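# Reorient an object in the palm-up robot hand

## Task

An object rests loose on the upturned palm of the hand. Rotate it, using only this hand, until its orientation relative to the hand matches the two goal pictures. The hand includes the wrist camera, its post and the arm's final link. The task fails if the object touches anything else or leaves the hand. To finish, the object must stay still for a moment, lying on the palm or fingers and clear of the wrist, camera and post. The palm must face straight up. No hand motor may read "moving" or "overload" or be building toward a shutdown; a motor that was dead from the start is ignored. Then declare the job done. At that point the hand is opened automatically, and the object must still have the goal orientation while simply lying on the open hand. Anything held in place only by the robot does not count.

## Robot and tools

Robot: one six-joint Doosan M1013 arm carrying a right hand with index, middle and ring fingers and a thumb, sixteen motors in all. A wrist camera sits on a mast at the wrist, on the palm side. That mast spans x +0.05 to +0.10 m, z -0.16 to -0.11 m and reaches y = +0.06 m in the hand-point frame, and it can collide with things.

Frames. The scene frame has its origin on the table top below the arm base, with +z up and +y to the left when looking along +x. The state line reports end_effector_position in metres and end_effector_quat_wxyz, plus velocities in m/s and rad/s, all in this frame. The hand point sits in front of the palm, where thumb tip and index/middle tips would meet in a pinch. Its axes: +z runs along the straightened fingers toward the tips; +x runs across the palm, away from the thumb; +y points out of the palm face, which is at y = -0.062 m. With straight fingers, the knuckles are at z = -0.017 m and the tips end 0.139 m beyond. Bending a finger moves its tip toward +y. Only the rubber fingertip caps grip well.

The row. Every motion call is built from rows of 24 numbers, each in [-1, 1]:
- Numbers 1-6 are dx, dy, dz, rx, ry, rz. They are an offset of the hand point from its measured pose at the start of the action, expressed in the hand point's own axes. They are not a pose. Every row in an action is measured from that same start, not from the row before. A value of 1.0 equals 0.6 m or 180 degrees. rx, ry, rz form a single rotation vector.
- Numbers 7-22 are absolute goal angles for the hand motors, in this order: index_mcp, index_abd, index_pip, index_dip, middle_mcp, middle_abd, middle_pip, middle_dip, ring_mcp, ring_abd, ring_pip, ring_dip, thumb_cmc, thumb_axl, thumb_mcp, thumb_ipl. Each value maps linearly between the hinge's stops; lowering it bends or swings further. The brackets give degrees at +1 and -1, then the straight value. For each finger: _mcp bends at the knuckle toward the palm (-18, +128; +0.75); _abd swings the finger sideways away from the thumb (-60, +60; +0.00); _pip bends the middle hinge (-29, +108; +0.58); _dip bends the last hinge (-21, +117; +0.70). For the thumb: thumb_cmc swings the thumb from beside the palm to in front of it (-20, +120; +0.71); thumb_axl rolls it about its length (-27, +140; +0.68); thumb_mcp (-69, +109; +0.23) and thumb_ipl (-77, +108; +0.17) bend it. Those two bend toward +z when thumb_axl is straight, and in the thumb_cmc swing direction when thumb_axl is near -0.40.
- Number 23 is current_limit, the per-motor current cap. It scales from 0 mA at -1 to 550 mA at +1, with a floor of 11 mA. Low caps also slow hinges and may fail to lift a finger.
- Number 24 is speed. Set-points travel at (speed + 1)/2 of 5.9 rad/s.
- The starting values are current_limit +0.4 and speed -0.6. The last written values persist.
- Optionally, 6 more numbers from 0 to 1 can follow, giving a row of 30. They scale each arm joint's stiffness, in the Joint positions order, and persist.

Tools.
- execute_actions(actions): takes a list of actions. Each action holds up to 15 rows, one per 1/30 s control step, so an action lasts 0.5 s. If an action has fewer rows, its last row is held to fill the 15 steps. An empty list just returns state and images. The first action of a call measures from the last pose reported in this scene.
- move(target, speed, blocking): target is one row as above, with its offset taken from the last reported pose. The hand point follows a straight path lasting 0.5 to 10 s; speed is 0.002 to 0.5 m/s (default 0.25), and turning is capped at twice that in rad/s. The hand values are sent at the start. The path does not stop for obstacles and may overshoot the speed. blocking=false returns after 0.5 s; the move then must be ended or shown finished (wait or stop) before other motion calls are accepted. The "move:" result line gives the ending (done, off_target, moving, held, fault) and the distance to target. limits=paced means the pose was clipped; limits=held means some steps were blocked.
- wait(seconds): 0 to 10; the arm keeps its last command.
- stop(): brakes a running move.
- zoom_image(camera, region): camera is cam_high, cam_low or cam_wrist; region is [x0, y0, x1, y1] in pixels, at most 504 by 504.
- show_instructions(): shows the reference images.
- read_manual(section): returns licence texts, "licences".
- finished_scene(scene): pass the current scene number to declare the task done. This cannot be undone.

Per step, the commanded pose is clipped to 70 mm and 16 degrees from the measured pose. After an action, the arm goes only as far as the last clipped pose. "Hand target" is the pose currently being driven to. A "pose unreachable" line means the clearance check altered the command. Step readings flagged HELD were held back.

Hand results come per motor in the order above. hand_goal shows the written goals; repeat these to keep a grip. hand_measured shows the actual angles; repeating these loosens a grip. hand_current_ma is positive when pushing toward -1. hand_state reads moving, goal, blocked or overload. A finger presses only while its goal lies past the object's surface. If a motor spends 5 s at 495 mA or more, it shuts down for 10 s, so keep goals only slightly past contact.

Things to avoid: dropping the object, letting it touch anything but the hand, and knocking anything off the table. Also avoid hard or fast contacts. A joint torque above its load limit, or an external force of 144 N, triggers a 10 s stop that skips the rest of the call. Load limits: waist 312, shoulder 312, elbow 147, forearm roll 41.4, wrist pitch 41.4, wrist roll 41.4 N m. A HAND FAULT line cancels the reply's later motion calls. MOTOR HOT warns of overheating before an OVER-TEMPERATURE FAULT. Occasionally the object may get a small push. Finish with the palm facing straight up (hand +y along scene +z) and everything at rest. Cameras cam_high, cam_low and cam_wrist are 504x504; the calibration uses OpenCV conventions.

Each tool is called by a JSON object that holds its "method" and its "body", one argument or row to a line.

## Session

{"method": "show_instructions", "body": {

}}

{"method": "execute_actions", "body": {
  "actions": []
}}

Reference images for this scene: goal picture from the wrist camera place, goal picture looking into the palm.

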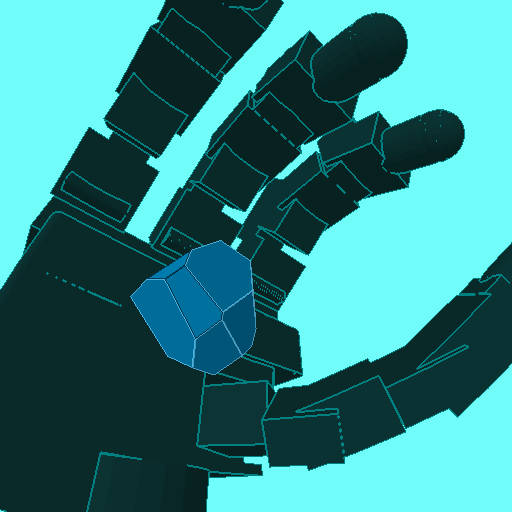

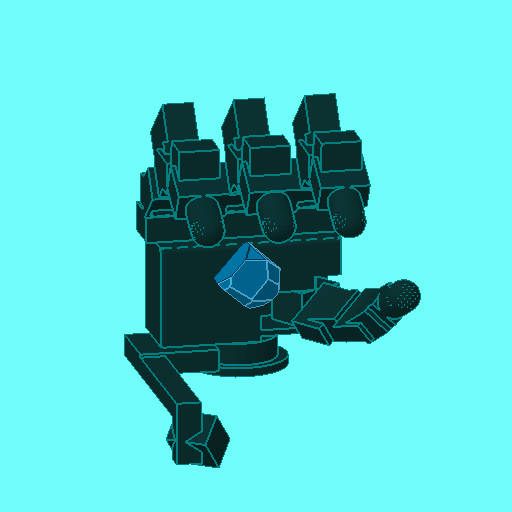

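Scene clock: 0.00 s.
end_effector_position=(+0.7091, +0.0047, +0.5385) hand_goal=(+0.046, +0.000, -0.008, +0.280, +0.046, +0.000, -0.008, +0.280, +0.046, +0.000, -0.008, +0.280, -0.104, +0.266, +0.032, -0.018) hand_measured=(+0.062, +0.000, -0.006, +0.282, +0.062, +0.000, -0.006, +0.282, +0.060, +0.000, -0.006, +0.282, -0.090, +0.270, +0.034, -0.016) hand_current_ma=(+89, +0, +14, +12, +84, +0, +13, +12, +84, +0, +14, +12, +72, +26, +11, +11) hand_state=(goal, goal, goal, goal, goal, goal, goal, goal, goal, goal, goal, goal, goal, goal, goal, goal) hand_current_limit=0.40 hand_speed=-0.60 end_effector_quat_wxyz=(+0.693, +0.709, +0.094, +0.092) end_effector_velocity=(-0.000, -0.000, +0.000) end_effector_angular_velocity=(-0.001, +0.001, -0.001)
Joint positions: [ 0.288  0.414  1.755 -1.522  1.605 -0.97 ]
Joint velocities: [-0.    -0.     0.    -0.     0.001 -0.001]
Hand target: +0.709, +0.005, +0.538; +0.693, +0.709, +0.094, +0.092
Joint stiffness scale: [1. 1. 1. 1. 1. 1.]
camera_calibration (this result's frames):
cam_wrist: T_world_to_cam=[[-0.73348, -0.199277, 0.649843, 0.202251], [-0.610548, 0.61334, -0.501044, 0.653039], [-0.298728, -0.764266, -0.57154, 0.645328], [0, 0, 0, 1]] pos_world=[0.739836, 0.132972, 0.564601]

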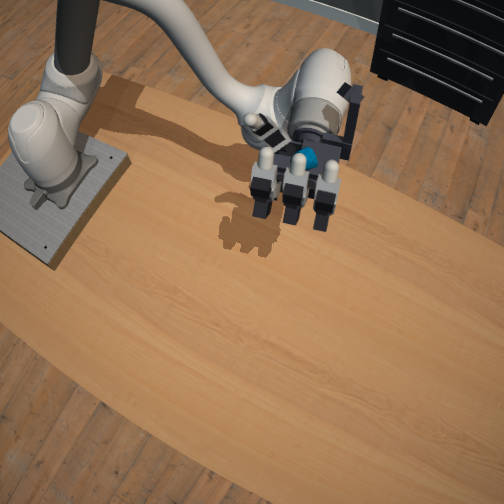

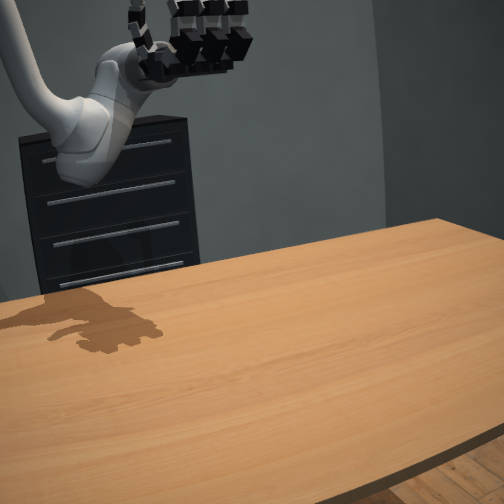

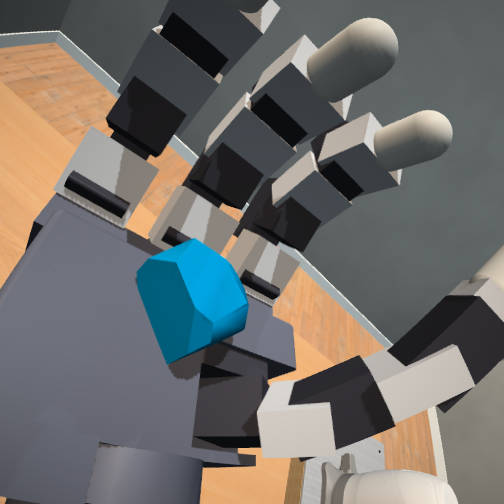

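{"method": "move", "body": {
  "target": [0,-0.2,0.35,0,0,0,0.6,0,0.5,0.6,0.6,0,0.5,0.6,0.6,0,0.5,0.6,0.5,0.68,0.3,0.17,0.4,-0.6],
  "speed": 0.1
}}

{"method": "zoom_image", "body": {
  "camera": "cam_high",
  "region": [220,250,360,390]
}}

{"method": "zoom_image", "body": {
  "camera": "cam_low",
  "region": [180,30,380,230]
}}

{"method": "zoom_image", "body": {
  "camera": "cam_wrist",
  "region": [90,200,290,400]
}}

Scene clock: 10.77 s.
end_effector_position=(+0.7612, -0.1937, +0.4161) hand_goal=(+0.600, +0.000, +0.500, +0.600, +0.600, +0.000, +0.500, +0.600, +0.600, +0.000, +0.500, +0.600, +0.500, +0.680, +0.300, +0.170) hand_measured=(+0.610, +0.000, +0.500, +0.598, +0.610, +0.000, +0.500, +0.598, +0.610, +0.000, +0.500, +0.598, +0.510, +0.676, +0.298, +0.168) hand_current_ma=(+58, +0, +5, -11, +54, +0, +5, -11, +54, +0, +5, -11, +55, -22, -8, -11) hand_state=(goal, goal, goal, goal, goal, goal, goal, goal, goal, goal, goal, goal, goal, goal, goal, goal) hand_current_limit=0.40 hand_speed=-0.60 end_effector_quat_wxyz=(+0.694, +0.708, +0.091, +0.090) end_effector_velocity=(+0.001, -0.001, -0.000) end_effector_angular_velocity=(+0.001, -0.002, +0.001)
Joint positions: [ 0.001  0.555  1.806 -1.72   1.4   -0.769]
Joint velocities: [-0.001  0.001 -0.    -0.002 -0.002  0.003]
Hand target: +0.763, -0.195, +0.414; +0.693, +0.709, +0.094, +0.092
Off the commanded pose: 0.003 m, 0 deg.
Joint stiffness scale: [1. 1. 1. 1. 1. 1.]
move: done
camera_calibration (this result's frames):
cam_wrist: T_world_to_cam=[[-0.735386, -0.192374, 0.649769, 0.283309], [-0.606148, 0.615437, -0.503808, 0.743436], [-0.302973, -0.764349, -0.569191, 0.441557], [0, 0, 0, 1]] pos_world=[0.792754, -0.0655333, 0.441794]

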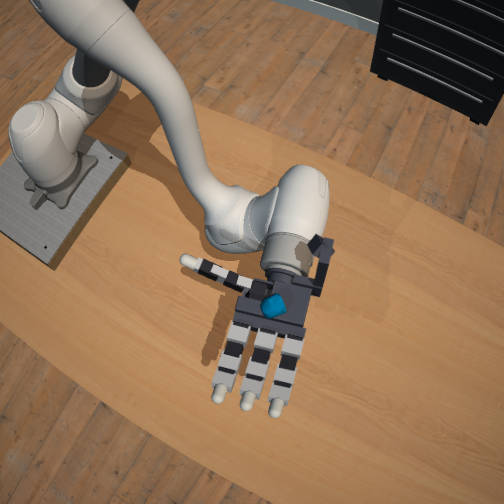

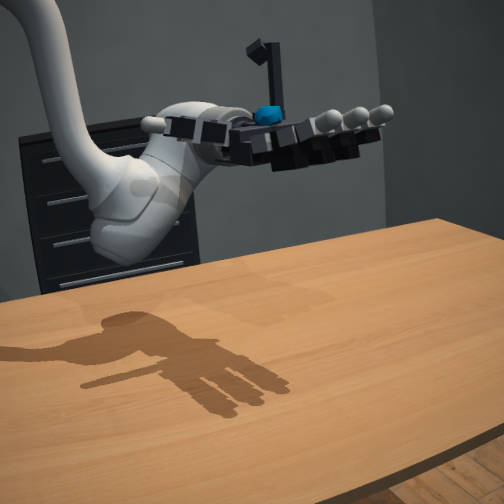

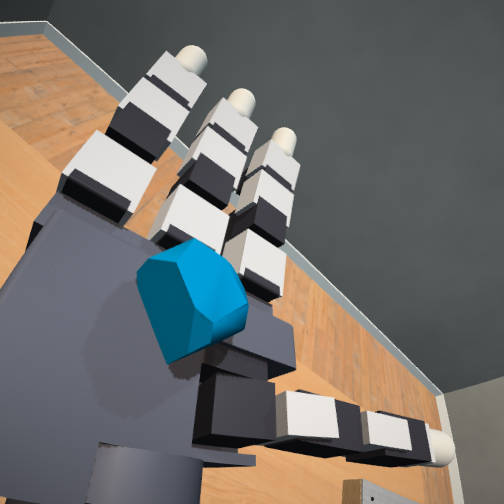

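Region (220, 250, 360, 390) of cam_high's 504x504 image, scaled by 3.600, with more detail than that image has.

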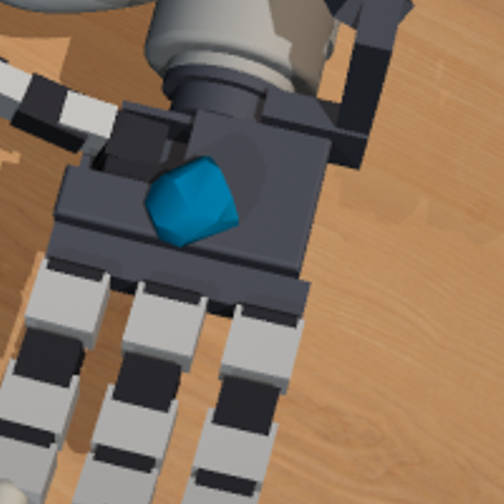

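Region (180, 30, 380, 230) of cam_low's 504x504 image, scaled by 2.520, with more detail than that image has.

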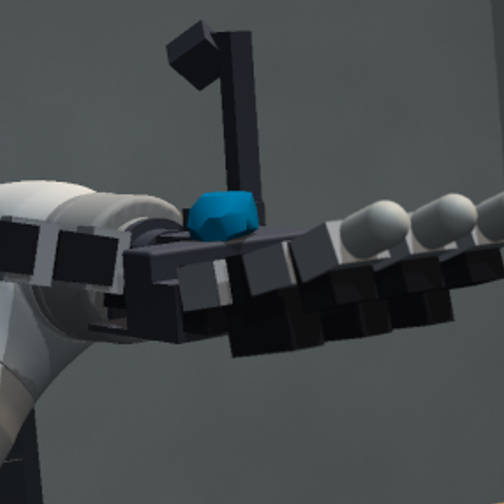

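Region (90, 200, 290, 400) of cam_wrist's 504x504 image, scaled by 2.520, with more detail than that image has.

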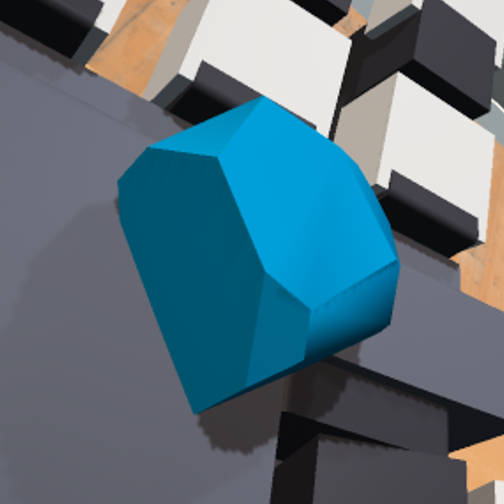

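{"method": "move", "body": {
  "target": [0,0,0,0,0,0,0.6,0,0.5,0.6,0.2,0.9,-1,-0.5,0.6,-0.3,0.5,0.6,-0.2,0.68,0.3,0.17,0.4,-0.6]
}}

{"method": "move", "body": {
  "target": [0,0,0,0,0,0,0.6,0,0.5,0.6,-0.1,0.9,-1,-0.5,0.6,-0.3,0.5,0.6,-0.2,0.68,0.3,0.17,0.4,-0.6]
}}

{"method": "move", "body": {
  "target": [0,0,0,0,0,0,0.6,0,0.5,0.6,-0.1,0.3,-1,-0.5,0.6,-0.3,0.5,0.6,-0.2,0.68,0.3,0.17,0.4,-0.75]
}}

{"method": "zoom_image", "body": {
  "camera": "cam_high",
  "region": [200,230,360,390]
}}

Scene clock: 23.67 s.
end_effector_position=(+0.7612, -0.1938, +0.4161) hand_goal=(+0.600, +0.000, +0.500, +0.600, +0.200, +0.900, -1.000, -0.500, +0.600, -0.300, +0.500, +0.600, -0.200, +0.680, +0.300, +0.170) hand_measured=(+0.610, +0.000, +0.500, +0.598, +0.214, +0.898, -1.000, -0.498, +0.610, -0.298, +0.500, +0.598, -0.186, +0.678, +0.298, +0.168) hand_current_ma=(+58, +0, +5, -11, +71, -6, +5, +11, +54, +13, +5, -11, +76, -17, -8, -11) hand_state=(goal, goal, goal, goal, goal, goal, goal, goal, goal, goal, goal, goal, goal, goal, goal, goal) hand_current_limit=0.40 hand_speed=-0.60 end_effector_quat_wxyz=(+0.694, +0.708, +0.091, +0.090) end_effector_velocity=(-0.000, -0.000, -0.000) end_effector_angular_velocity=(-0.000, +0.000, -0.000)
Joint positions: [ 0.001  0.555  1.806 -1.72   1.4   -0.769]
Joint velocities: [-0.     0.001  0.     0.     0.     0.001]
Hand target: +0.761, -0.194, +0.416; +0.694, +0.708, +0.091, +0.090
Off the commanded pose: 0.000 m, 0 deg.
Joint stiffness scale: [1. 1. 1. 1. 1. 1.]
move: done
camera_calibration (this result's frames):
cam_wrist: T_world_to_cam=[[-0.735425, -0.192462, 0.649699, 0.283371], [-0.60618, 0.615348, -0.503877, 0.743516], [-0.302814, -0.764399, -0.569209, 0.441407], [0, 0, 0, 1]] pos_world=[0.792766, -0.0655723, 0.441788]

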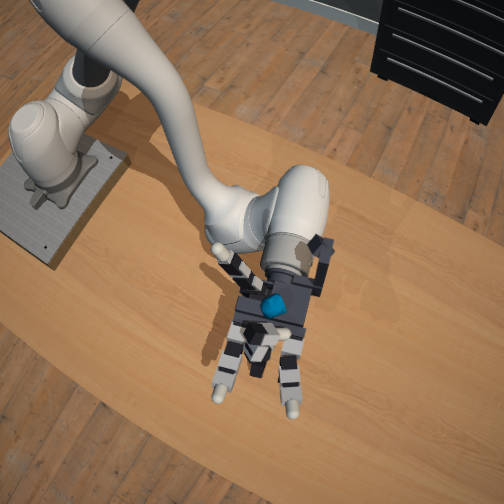

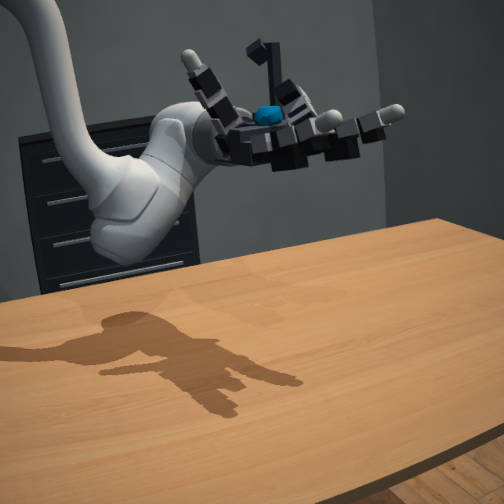

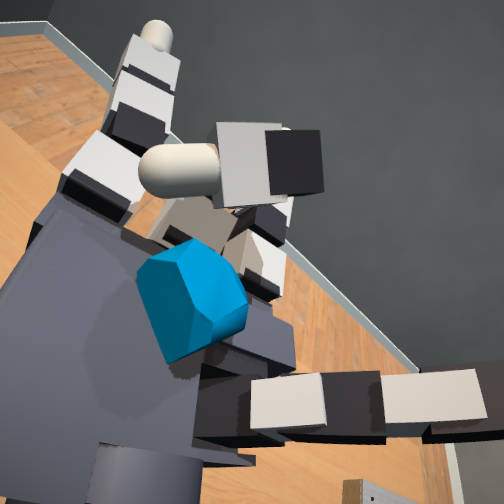

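Scene clock: 24.27 s.
end_effector_position=(+0.7612, -0.1938, +0.4161) hand_goal=(+0.600, +0.000, +0.500, +0.600, -0.100, +0.900, -1.000, -0.500, +0.600, -0.300, +0.500, +0.600, -0.200, +0.680, +0.300, +0.170) hand_measured=(+0.610, +0.000, +0.500, +0.598, -0.092, +0.898, -1.000, -0.498, +0.610, -0.298, +0.500, +0.598, -0.186, +0.678, +0.298, +0.168) hand_current_ma=(+58, +0, +5, -11, +41, -6, +5, +11, +54, +13, +5, -11, +76, -17, -8, -11) hand_state=(goal, goal, goal, goal, goal, goal, goal, goal, goal, goal, goal, goal, goal, goal, goal, goal) hand_current_limit=0.40 hand_speed=-0.60 end_effector_quat_wxyz=(+0.694, +0.708, +0.091, +0.090) end_effector_velocity=(+0.000, -0.000, -0.000) end_effector_angular_velocity=(-0.000, +0.001, +0.000)
Joint positions: [ 0.001  0.555  1.806 -1.72   1.4   -0.769]
Joint velocities: [-0.     0.001  0.    -0.    -0.    -0.   ]
Hand target: +0.761, -0.194, +0.416; +0.694, +0.708, +0.091, +0.090
Off the commanded pose: 0.000 m, 0 deg.
Joint stiffness scale: [1. 1. 1. 1. 1. 1.]
move: done
camera_calibration (this result's frames):
cam_wrist: T_world_to_cam=[[-0.735425, -0.192462, 0.649699, 0.283371], [-0.60618, 0.615348, -0.503877, 0.743516], [-0.302814, -0.764398, -0.569209, 0.441407], [0, 0, 0, 1]] pos_world=[0.792766, -0.0655724, 0.441788]

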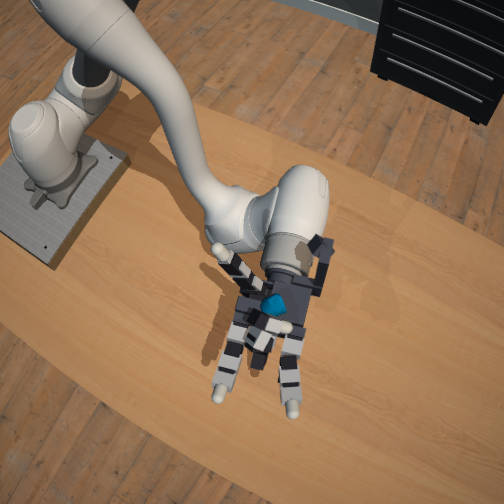

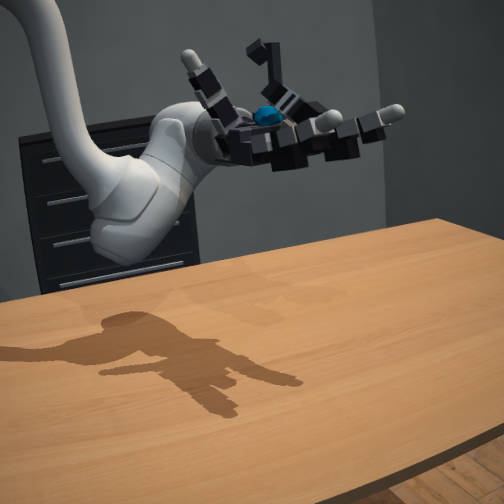

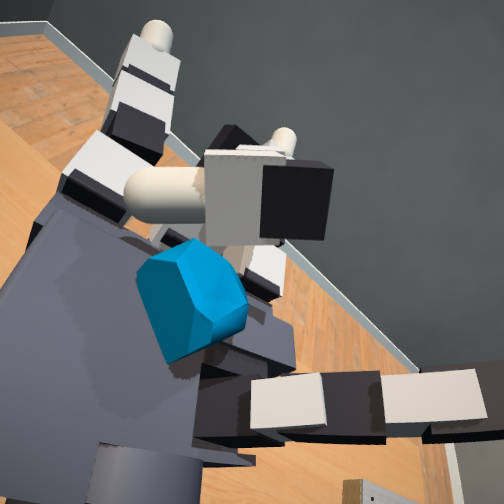

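Scene clock: 25.37 s.
end_effector_position=(+0.7612, -0.1938, +0.4161) hand_goal=(+0.600, +0.000, +0.500, +0.600, -0.100, +0.300, -1.000, -0.500, +0.600, -0.300, +0.500, +0.600, -0.200, +0.680, +0.300, +0.170) hand_measured=(+0.610, +0.000, +0.500, +0.598, -0.080, +0.362, -1.000, -0.514, +0.610, -0.298, +0.500, +0.598, -0.186, +0.678, +0.298, +0.168) hand_current_ma=(+58, +0, +5, -11, +109, +292, +1, -74, +54, +13, +5, -11, +76, -17, -8, -11) hand_state=(goal, goal, goal, goal, blocked, blocked, goal, goal, goal, goal, goal, goal, goal, goal, goal, goal) hand_current_limit=0.40 hand_speed=-0.75 end_effector_quat_wxyz=(+0.694, +0.708, +0.091, +0.090) end_effector_velocity=(-0.000, -0.000, -0.000) end_effector_angular_velocity=(-0.000, -0.001, -0.001)
Joint positions: [ 0.001  0.555  1.806 -1.72   1.4   -0.769]
Joint velocities: [-0.     0.     0.     0.     0.001  0.001]
Hand target: +0.761, -0.194, +0.416; +0.694, +0.708, +0.091, +0.090
Off the commanded pose: 0.000 m, 0 deg.
Joint stiffness scale: [1. 1. 1. 1. 1. 1.]
move: done
camera_calibration (this result's frames):
cam_wrist: T_world_to_cam=[[-0.735425, -0.192462, 0.649699, 0.283371], [-0.60618, 0.615348, -0.503877, 0.743516], [-0.302814, -0.764398, -0.569209, 0.441407], [0, 0, 0, 1]] pos_world=[0.792766, -0.0655723, 0.441788]

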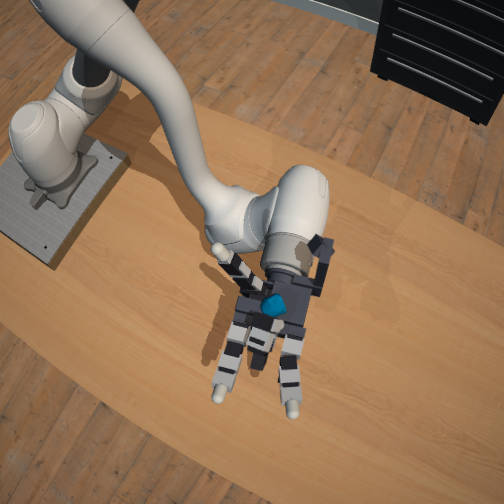

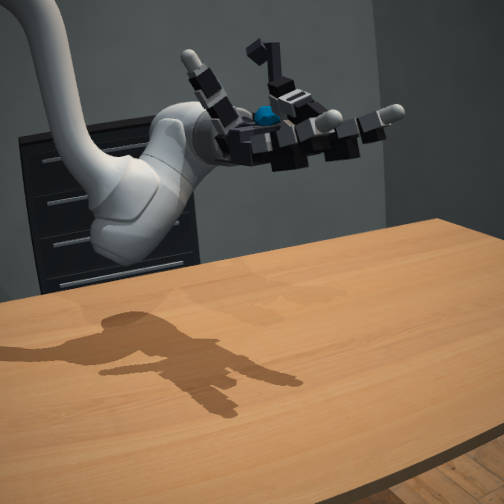

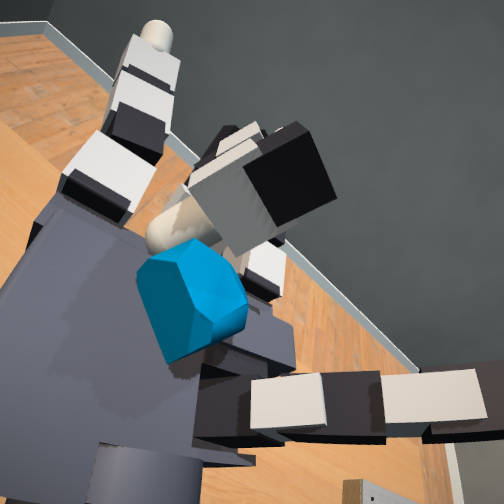

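Region (200, 230, 360, 390) of cam_high's 504x504 image, scaled by 3.150, with more detail than that image has.

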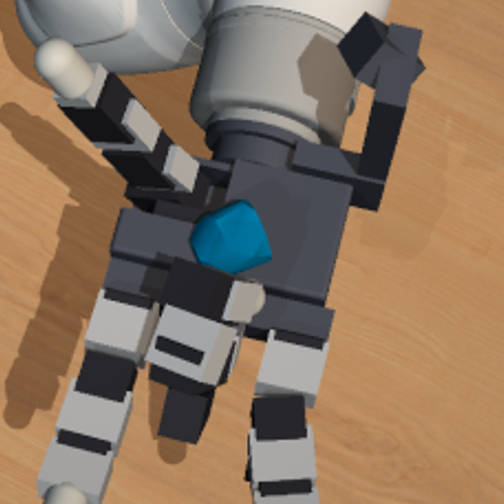

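{"method": "move", "body": {
  "target": [0,0,0,0,0,0,0.6,0,0.5,0.6,0.6,0,0.5,0.6,-0.2,0,-0.9,-0.3,-0.2,0.68,0.3,0.17,0.4,-0.6]
}}

{"method": "move", "body": {
  "target": [0,0,0,0,0,0,0.6,0,0.5,0.6,0.6,0,0.5,0.6,-0.3,-1,-0.9,-0.3,-0.2,0.68,0.3,0.17,0.4,-0.75]
}}

{"method": "zoom_image", "body": {
  "camera": "cam_high",
  "region": [200,230,360,390]
}}

Scene clock: 33.83 s.
end_effector_position=(+0.7612, -0.1938, +0.4161) hand_goal=(+0.600, +0.000, +0.500, +0.600, +0.600, +0.000, +0.500, +0.600, -0.200, +0.000, -0.900, -0.300, -0.200, +0.680, +0.300, +0.170) hand_measured=(+0.610, +0.000, +0.500, +0.598, +0.610, +0.002, +0.500, +0.598, -0.190, -0.004, -0.848, -0.288, -0.186, +0.678, +0.298, +0.168) hand_current_ma=(+58, +0, +5, -11, +53, +14, +3, -11, +58, -15, +267, +61, +76, -17, -8, -11) hand_state=(goal, goal, goal, goal, goal, goal, goal, goal, goal, goal, blocked, goal, goal, goal, goal, goal) hand_current_limit=0.40 hand_speed=-0.60 end_effector_quat_wxyz=(+0.694, +0.708, +0.091, +0.090) end_effector_velocity=(-0.000, -0.000, -0.000) end_effector_angular_velocity=(-0.001, +0.000, -0.001)
Joint positions: [ 0.001  0.555  1.806 -1.72   1.4   -0.769]
Joint velocities: [-0.     0.     0.     0.     0.001 -0.   ]
Hand target: +0.761, -0.194, +0.416; +0.694, +0.708, +0.091, +0.090
Off the commanded pose: 0.000 m, 0 deg.
Joint stiffness scale: [1. 1. 1. 1. 1. 1.]
move: done
camera_calibration (this result's frames):
cam_wrist: T_world_to_cam=[[-0.735425, -0.192462, 0.649699, 0.283371], [-0.60618, 0.615348, -0.503877, 0.743516], [-0.302814, -0.764398, -0.569209, 0.441407], [0, 0, 0, 1]] pos_world=[0.792766, -0.0655724, 0.441788]

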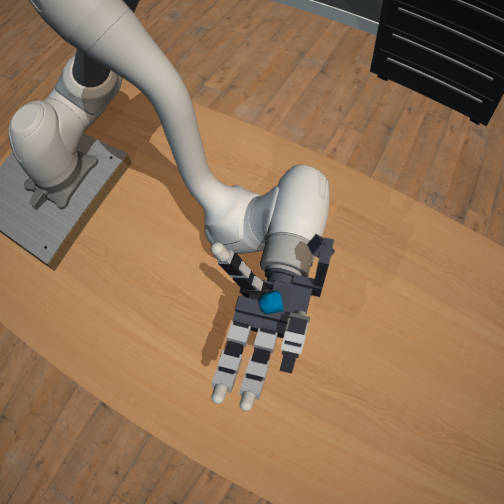

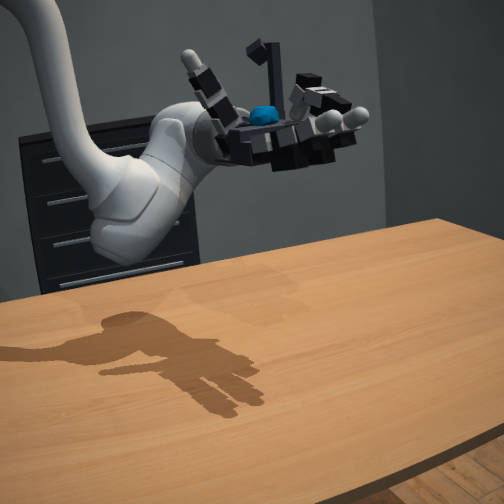

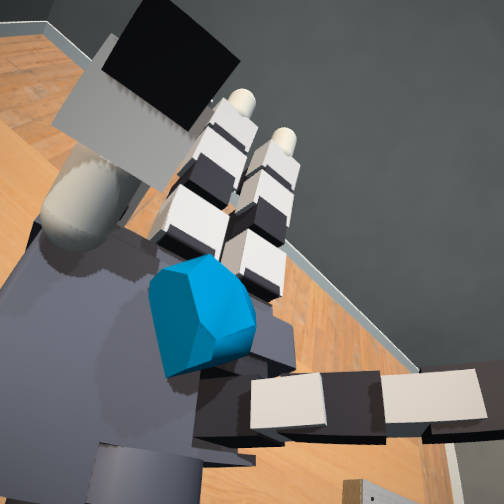

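Scene clock: 35.53 s.
end_effector_position=(+0.7612, -0.1938, +0.4161) hand_goal=(+0.600, +0.000, +0.500, +0.600, +0.600, +0.000, +0.500, +0.600, -0.300, -1.000, -0.900, -0.300, -0.200, +0.680, +0.300, +0.170) hand_measured=(+0.610, +0.000, +0.500, +0.598, +0.610, +0.002, +0.500, +0.598, -0.296, -0.998, -0.900, -0.298, -0.186, +0.678, +0.298, +0.168) hand_current_ma=(+58, +0, +5, -11, +53, +14, +3, -11, +19, +11, +5, +12, +76, -17, -8, -11) hand_state=(goal, goal, goal, goal, goal, goal, goal, goal, goal, goal, goal, goal, goal, goal, goal, goal) hand_current_limit=0.40 hand_speed=-0.75 end_effector_quat_wxyz=(+0.694, +0.708, +0.091, +0.090) end_effector_velocity=(-0.000, +0.000, +0.000) end_effector_angular_velocity=(-0.001, -0.001, -0.001)
Joint positions: [ 0.001  0.555  1.806 -1.72   1.4   -0.769]
Joint velocities: [ 0.    -0.    -0.    -0.     0.001  0.001]
Hand target: +0.761, -0.194, +0.416; +0.694, +0.708, +0.091, +0.090
Off the commanded pose: 0.000 m, 0 deg.
Joint stiffness scale: [1. 1. 1. 1. 1. 1.]
move: done
camera_calibration (this result's frames):
cam_wrist: T_world_to_cam=[[-0.735425, -0.192462, 0.649699, 0.283371], [-0.60618, 0.615348, -0.503877, 0.743516], [-0.302814, -0.764398, -0.569209, 0.441407], [0, 0, 0, 1]] pos_world=[0.792766, -0.0655725, 0.441788]

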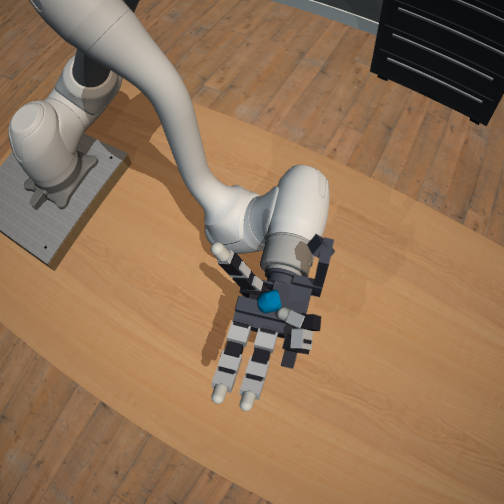

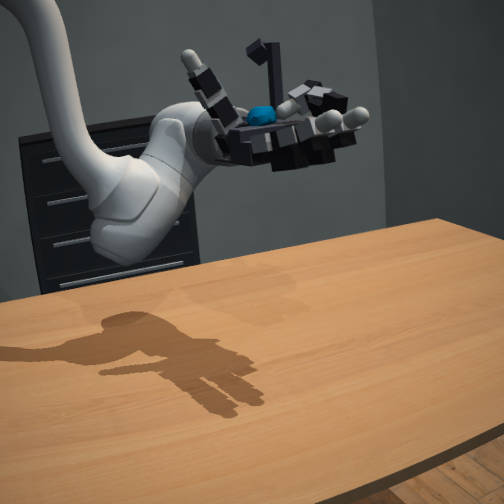

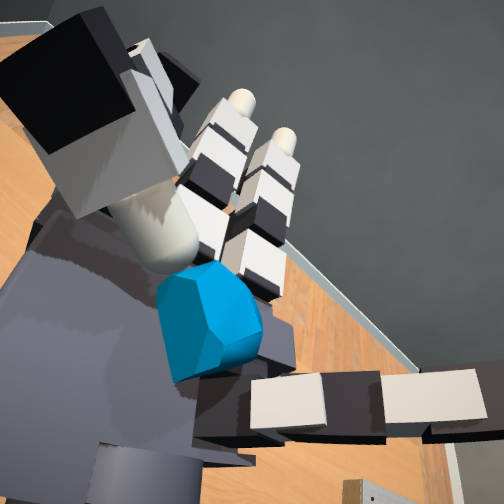

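Region (200, 230, 360, 390) of cam_high's 504x504 image, scaled by 3.150, with more detail than that image has.

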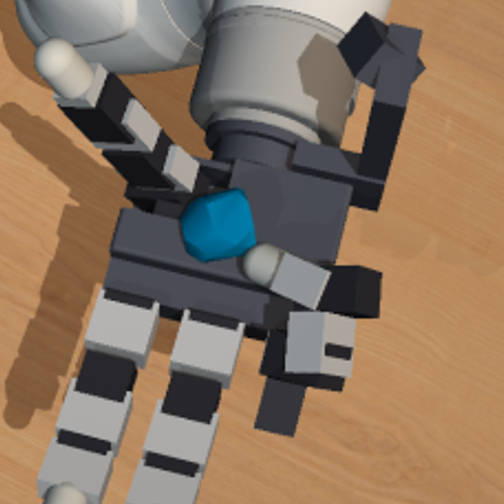

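Now thumb base pushes the wrist side +x against ring tip.

{"method": "move", "body": {
  "target": [0,0,0,0,0,0,0.6,0,0.5,0.6,0.6,0,0.5,0.6,-0.3,-1,-0.9,-0.3,-1,0.68,0.6,0.17,0.4,-0.75]
}}

{"method": "zoom_image", "body": {
  "camera": "cam_high",
  "region": [200,230,360,390]
}}

Scene clock: 40.03 s.
end_effector_position=(+0.7612, -0.1938, +0.4161) hand_goal=(+0.600, +0.000, +0.500, +0.600, +0.600, +0.000, +0.500, +0.600, -0.300, -1.000, -0.900, -0.300, -1.000, +0.680, +0.600, +0.170) hand_measured=(+0.610, +0.000, +0.500, +0.598, +0.610, +0.002, +0.500, +0.598, -0.292, -0.998, -0.896, -0.304, -0.686, +0.684, +0.608, +0.168) hand_current_ma=(+58, +0, +5, -11, +53, +14, +3, -11, +46, +12, +20, -23, +385, +25, +51, -8) hand_state=(goal, goal, goal, goal, goal, goal, goal, goal, goal, goal, goal, goal, blocked, goal, goal, goal) hand_current_limit=0.40 hand_speed=-0.75 end_effector_quat_wxyz=(+0.694, +0.708, +0.091, +0.090) end_effector_velocity=(+0.000, +0.000, -0.000) end_effector_angular_velocity=(-0.000, +0.000, -0.000)
Joint positions: [ 0.001  0.555  1.806 -1.72   1.4   -0.769]
Joint velocities: [ 0.  0. -0.  0.  0. -0.]
Hand target: +0.761, -0.194, +0.416; +0.694, +0.708, +0.091, +0.090
Off the commanded pose: 0.000 m, 0 deg.
Joint stiffness scale: [1. 1. 1. 1. 1. 1.]
move: done
camera_calibration (this result's frames):
cam_wrist: T_world_to_cam=[[-0.735425, -0.192462, 0.649699, 0.28337], [-0.60618, 0.615348, -0.503877, 0.743516], [-0.302814, -0.764398, -0.569209, 0.441407], [0, 0, 0, 1]] pos_world=[0.792766, -0.0655725, 0.441788]

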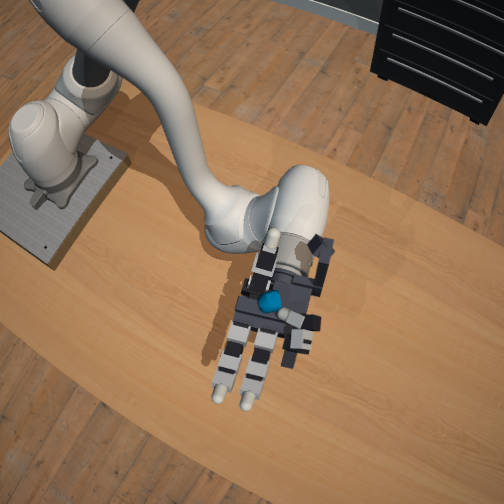

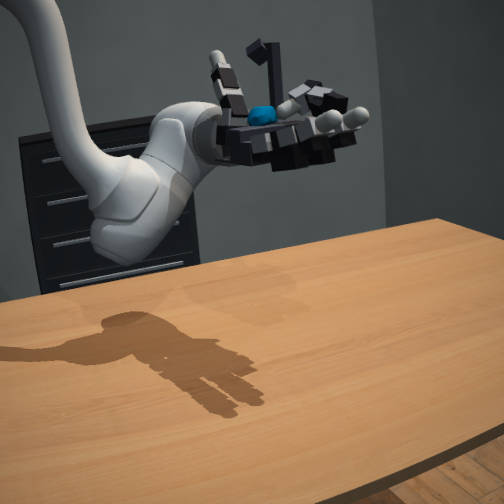

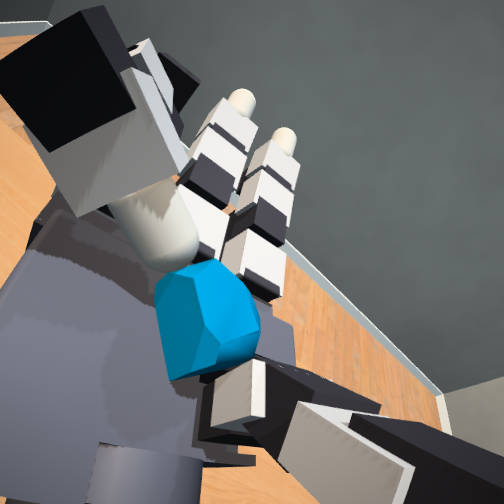

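Region (200, 230, 360, 390) of cam_high's 504x504 image, scaled by 3.150, with more detail than that image has.

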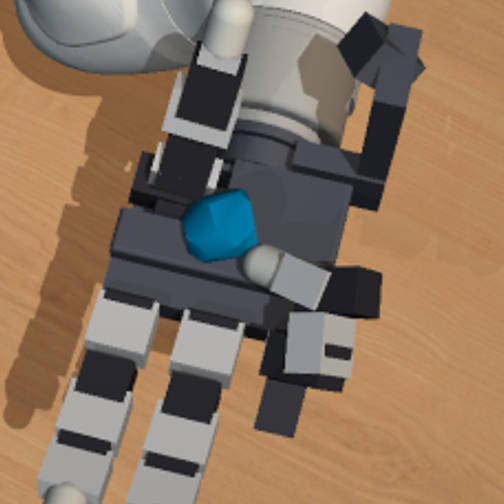

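{"method": "move", "body": {
  "target": [0,0,0,0,0,0,0.6,0,0.5,0.6,0.1,0.9,-0.8,-0.3,0.6,-0.3,0.5,0.6,-0.68,0.68,0.6,0.17,0.4,-0.6]
}}

{"method": "move", "body": {
  "target": [0,0,0,0,0,0,0.6,0,0.5,0.6,-0.25,0.9,-0.8,-0.3,0.6,-0.3,0.5,0.6,-0.68,0.68,0.6,0.17,0.4,-0.6]
}}

{"method": "move", "body": {
  "target": [0,0,0,0,0,0,0.6,0,0.5,0.6,-0.25,0,-0.8,-0.3,0.6,-0.3,0.5,0.6,-0.68,0.68,0.6,0.17,0.4,-0.75]
}}

{"method": "zoom_image", "body": {
  "camera": "cam_high",
  "region": [200,230,360,390]
}}

Scene clock: 48.67 s.
end_effector_position=(+0.7612, -0.1938, +0.4161) hand_goal=(+0.600, +0.000, +0.500, +0.600, +0.100, +0.900, -0.800, -0.300, +0.600, -0.300, +0.500, +0.600, -0.680, +0.680, +0.600, +0.170) hand_measured=(+0.610, +0.000, +0.500, +0.598, +0.112, +0.898, -0.798, -0.298, +0.608, -0.304, +0.500, +0.598, -0.682, +0.684, +0.608, +0.168) hand_current_ma=(+58, +0, +5, -11, +62, -5, +6, +11, +52, -18, +3, -11, -8, +20, +51, -8) hand_state=(goal, goal, goal, goal, goal, goal, goal, goal, goal, goal, goal, goal, goal, goal, goal, goal) hand_current_limit=0.40 hand_speed=-0.60 end_effector_quat_wxyz=(+0.694, +0.708, +0.091, +0.090) end_effector_velocity=(-0.000, -0.000, +0.000) end_effector_angular_velocity=(+0.000, -0.001, +0.000)
Joint positions: [ 0.001  0.555  1.806 -1.72   1.4   -0.769]
Joint velocities: [-0. -0.  0.  0. -0.  0.]
Hand target: +0.761, -0.194, +0.416; +0.694, +0.708, +0.091, +0.090
Off the commanded pose: 0.000 m, 0 deg.
Joint stiffness scale: [1. 1. 1. 1. 1. 1.]
move: done
camera_calibration (this result's frames):
cam_wrist: T_world_to_cam=[[-0.735425, -0.192462, 0.649699, 0.283371], [-0.60618, 0.615348, -0.503877, 0.743516], [-0.302814, -0.764398, -0.569209, 0.441407], [0, 0, 0, 1]] pos_world=[0.792766, -0.0655725, 0.441788]

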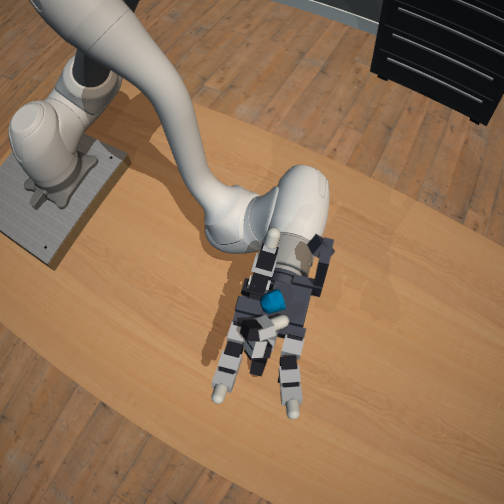

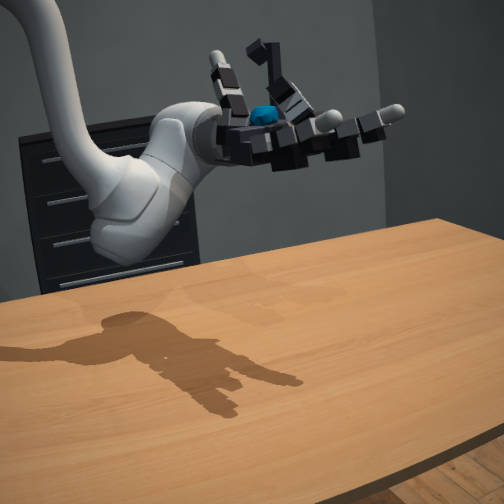

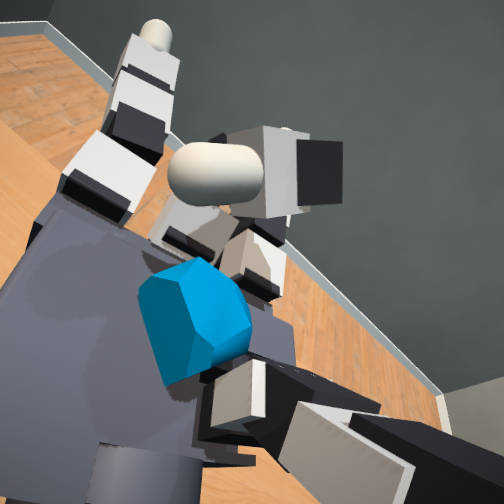

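Scene clock: 49.30 s.
end_effector_position=(+0.7612, -0.1938, +0.4161) hand_goal=(+0.600, +0.000, +0.500, +0.600, -0.250, +0.900, -0.800, -0.300, +0.600, -0.300, +0.500, +0.600, -0.680, +0.680, +0.600, +0.170) hand_measured=(+0.610, +0.000, +0.500, +0.598, -0.244, +0.898, -0.800, -0.298, +0.608, -0.304, +0.500, +0.598, -0.682, +0.684, +0.608, +0.168) hand_current_ma=(+58, +0, +5, -11, +30, -5, +4, +11, +52, -18, +3, -11, -8, +20, +51, -8) hand_state=(goal, goal, goal, goal, goal, goal, goal, goal, goal, goal, goal, goal, goal, goal, goal, goal) hand_current_limit=0.40 hand_speed=-0.60 end_effector_quat_wxyz=(+0.694, +0.708, +0.091, +0.090) end_effector_velocity=(+0.000, +0.000, -0.000) end_effector_angular_velocity=(-0.000, +0.001, -0.000)
Joint positions: [ 0.001  0.555  1.806 -1.72   1.4   -0.769]
Joint velocities: [ 0.  0. -0.  0.  0. -0.]
Hand target: +0.761, -0.194, +0.416; +0.694, +0.708, +0.091, +0.090
Off the commanded pose: 0.000 m, 0 deg.
Joint stiffness scale: [1. 1. 1. 1. 1. 1.]
move: done
camera_calibration (this result's frames):
cam_wrist: T_world_to_cam=[[-0.735425, -0.192462, 0.649699, 0.283371], [-0.60618, 0.615348, -0.503877, 0.743516], [-0.302814, -0.764398, -0.569209, 0.441407], [0, 0, 0, 1]] pos_world=[0.792766, -0.0655724, 0.441788]

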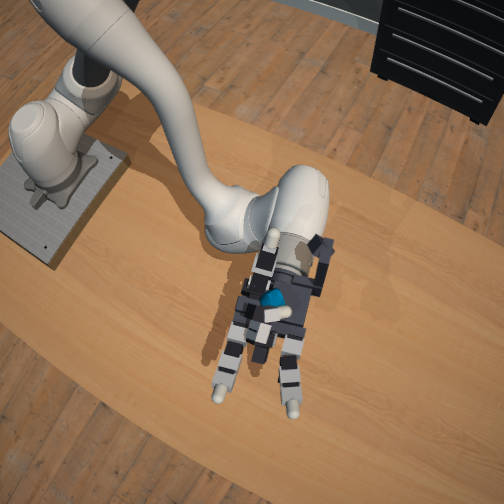

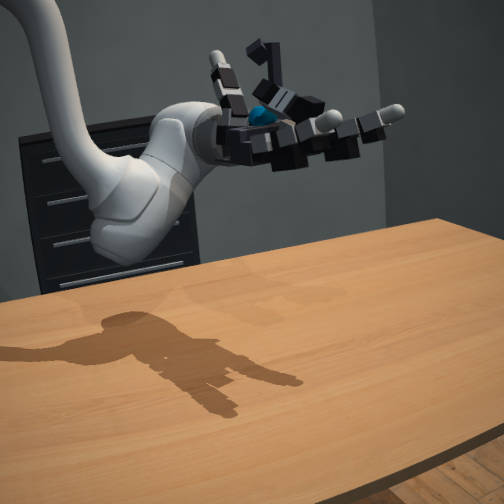

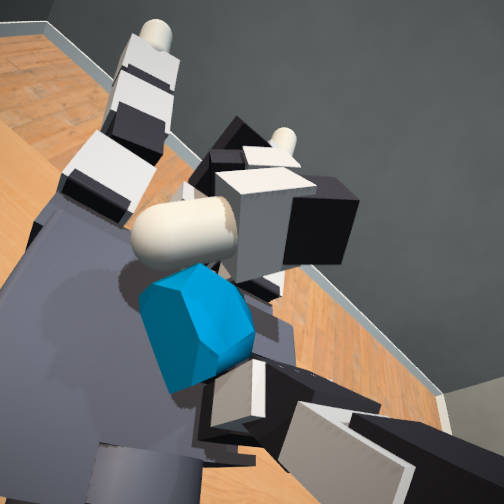

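Scene clock: 50.47 s.
end_effector_position=(+0.7612, -0.1938, +0.4161) hand_goal=(+0.600, +0.000, +0.500, +0.600, -0.250, +0.000, -0.800, -0.300, +0.600, -0.300, +0.500, +0.600, -0.680, +0.680, +0.600, +0.170) hand_measured=(+0.610, +0.000, +0.500, +0.598, -0.220, +0.478, -0.830, -0.324, +0.608, -0.304, +0.500, +0.598, -0.652, +0.684, +0.608, +0.168) hand_current_ma=(+58, +0, +5, -11, +161, +383, -171, -122, +52, -18, +3, -11, +141, +19, +51, -8) hand_state=(goal, goal, goal, goal, blocked, blocked, blocked, blocked, goal, goal, goal, goal, blocked, goal, goal, goal) hand_current_limit=0.40 hand_speed=-0.75 end_effector_quat_wxyz=(+0.694, +0.708, +0.091, +0.090) end_effector_velocity=(+0.000, +0.000, -0.000) end_effector_angular_velocity=(+0.001, -0.001, +0.000)
Joint positions: [ 0.001  0.555  1.806 -1.72   1.4   -0.769]
Joint velocities: [ 0.     0.    -0.     0.    -0.     0.001]
Hand target: +0.761, -0.194, +0.416; +0.694, +0.708, +0.091, +0.090
Off the commanded pose: 0.000 m, 0 deg.
Joint stiffness scale: [1. 1. 1. 1. 1. 1.]
move: done
camera_calibration (this result's frames):
cam_wrist: T_world_to_cam=[[-0.735425, -0.192462, 0.649699, 0.283371], [-0.60618, 0.615348, -0.503877, 0.743516], [-0.302814, -0.764398, -0.569209, 0.441407], [0, 0, 0, 1]] pos_world=[0.792766, -0.0655725, 0.441788]

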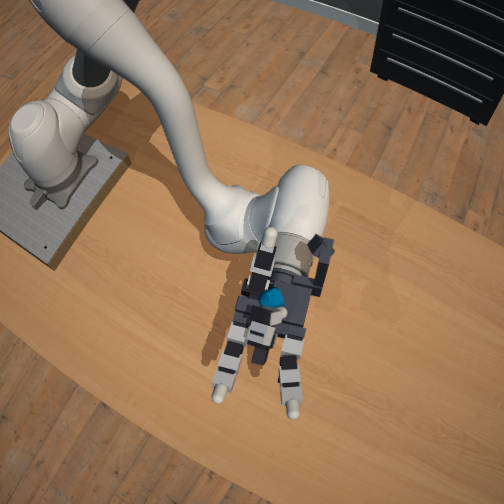

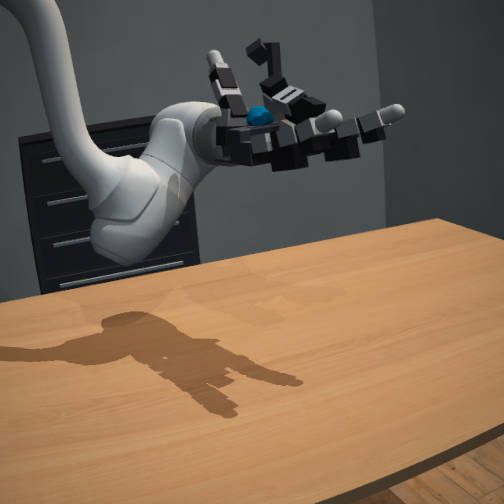

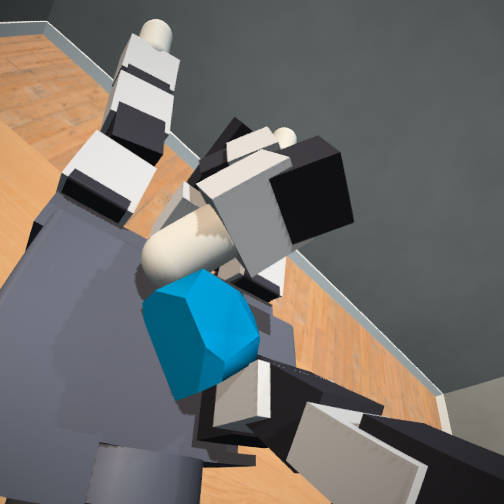

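Region (200, 230, 360, 390) of cam_high's 504x504 image, scaled by 3.150, with more detail than that image has.

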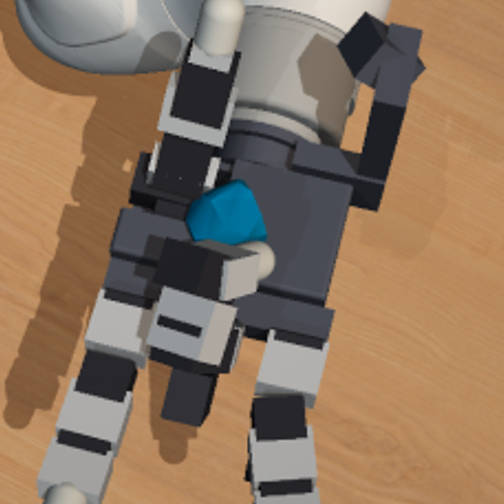

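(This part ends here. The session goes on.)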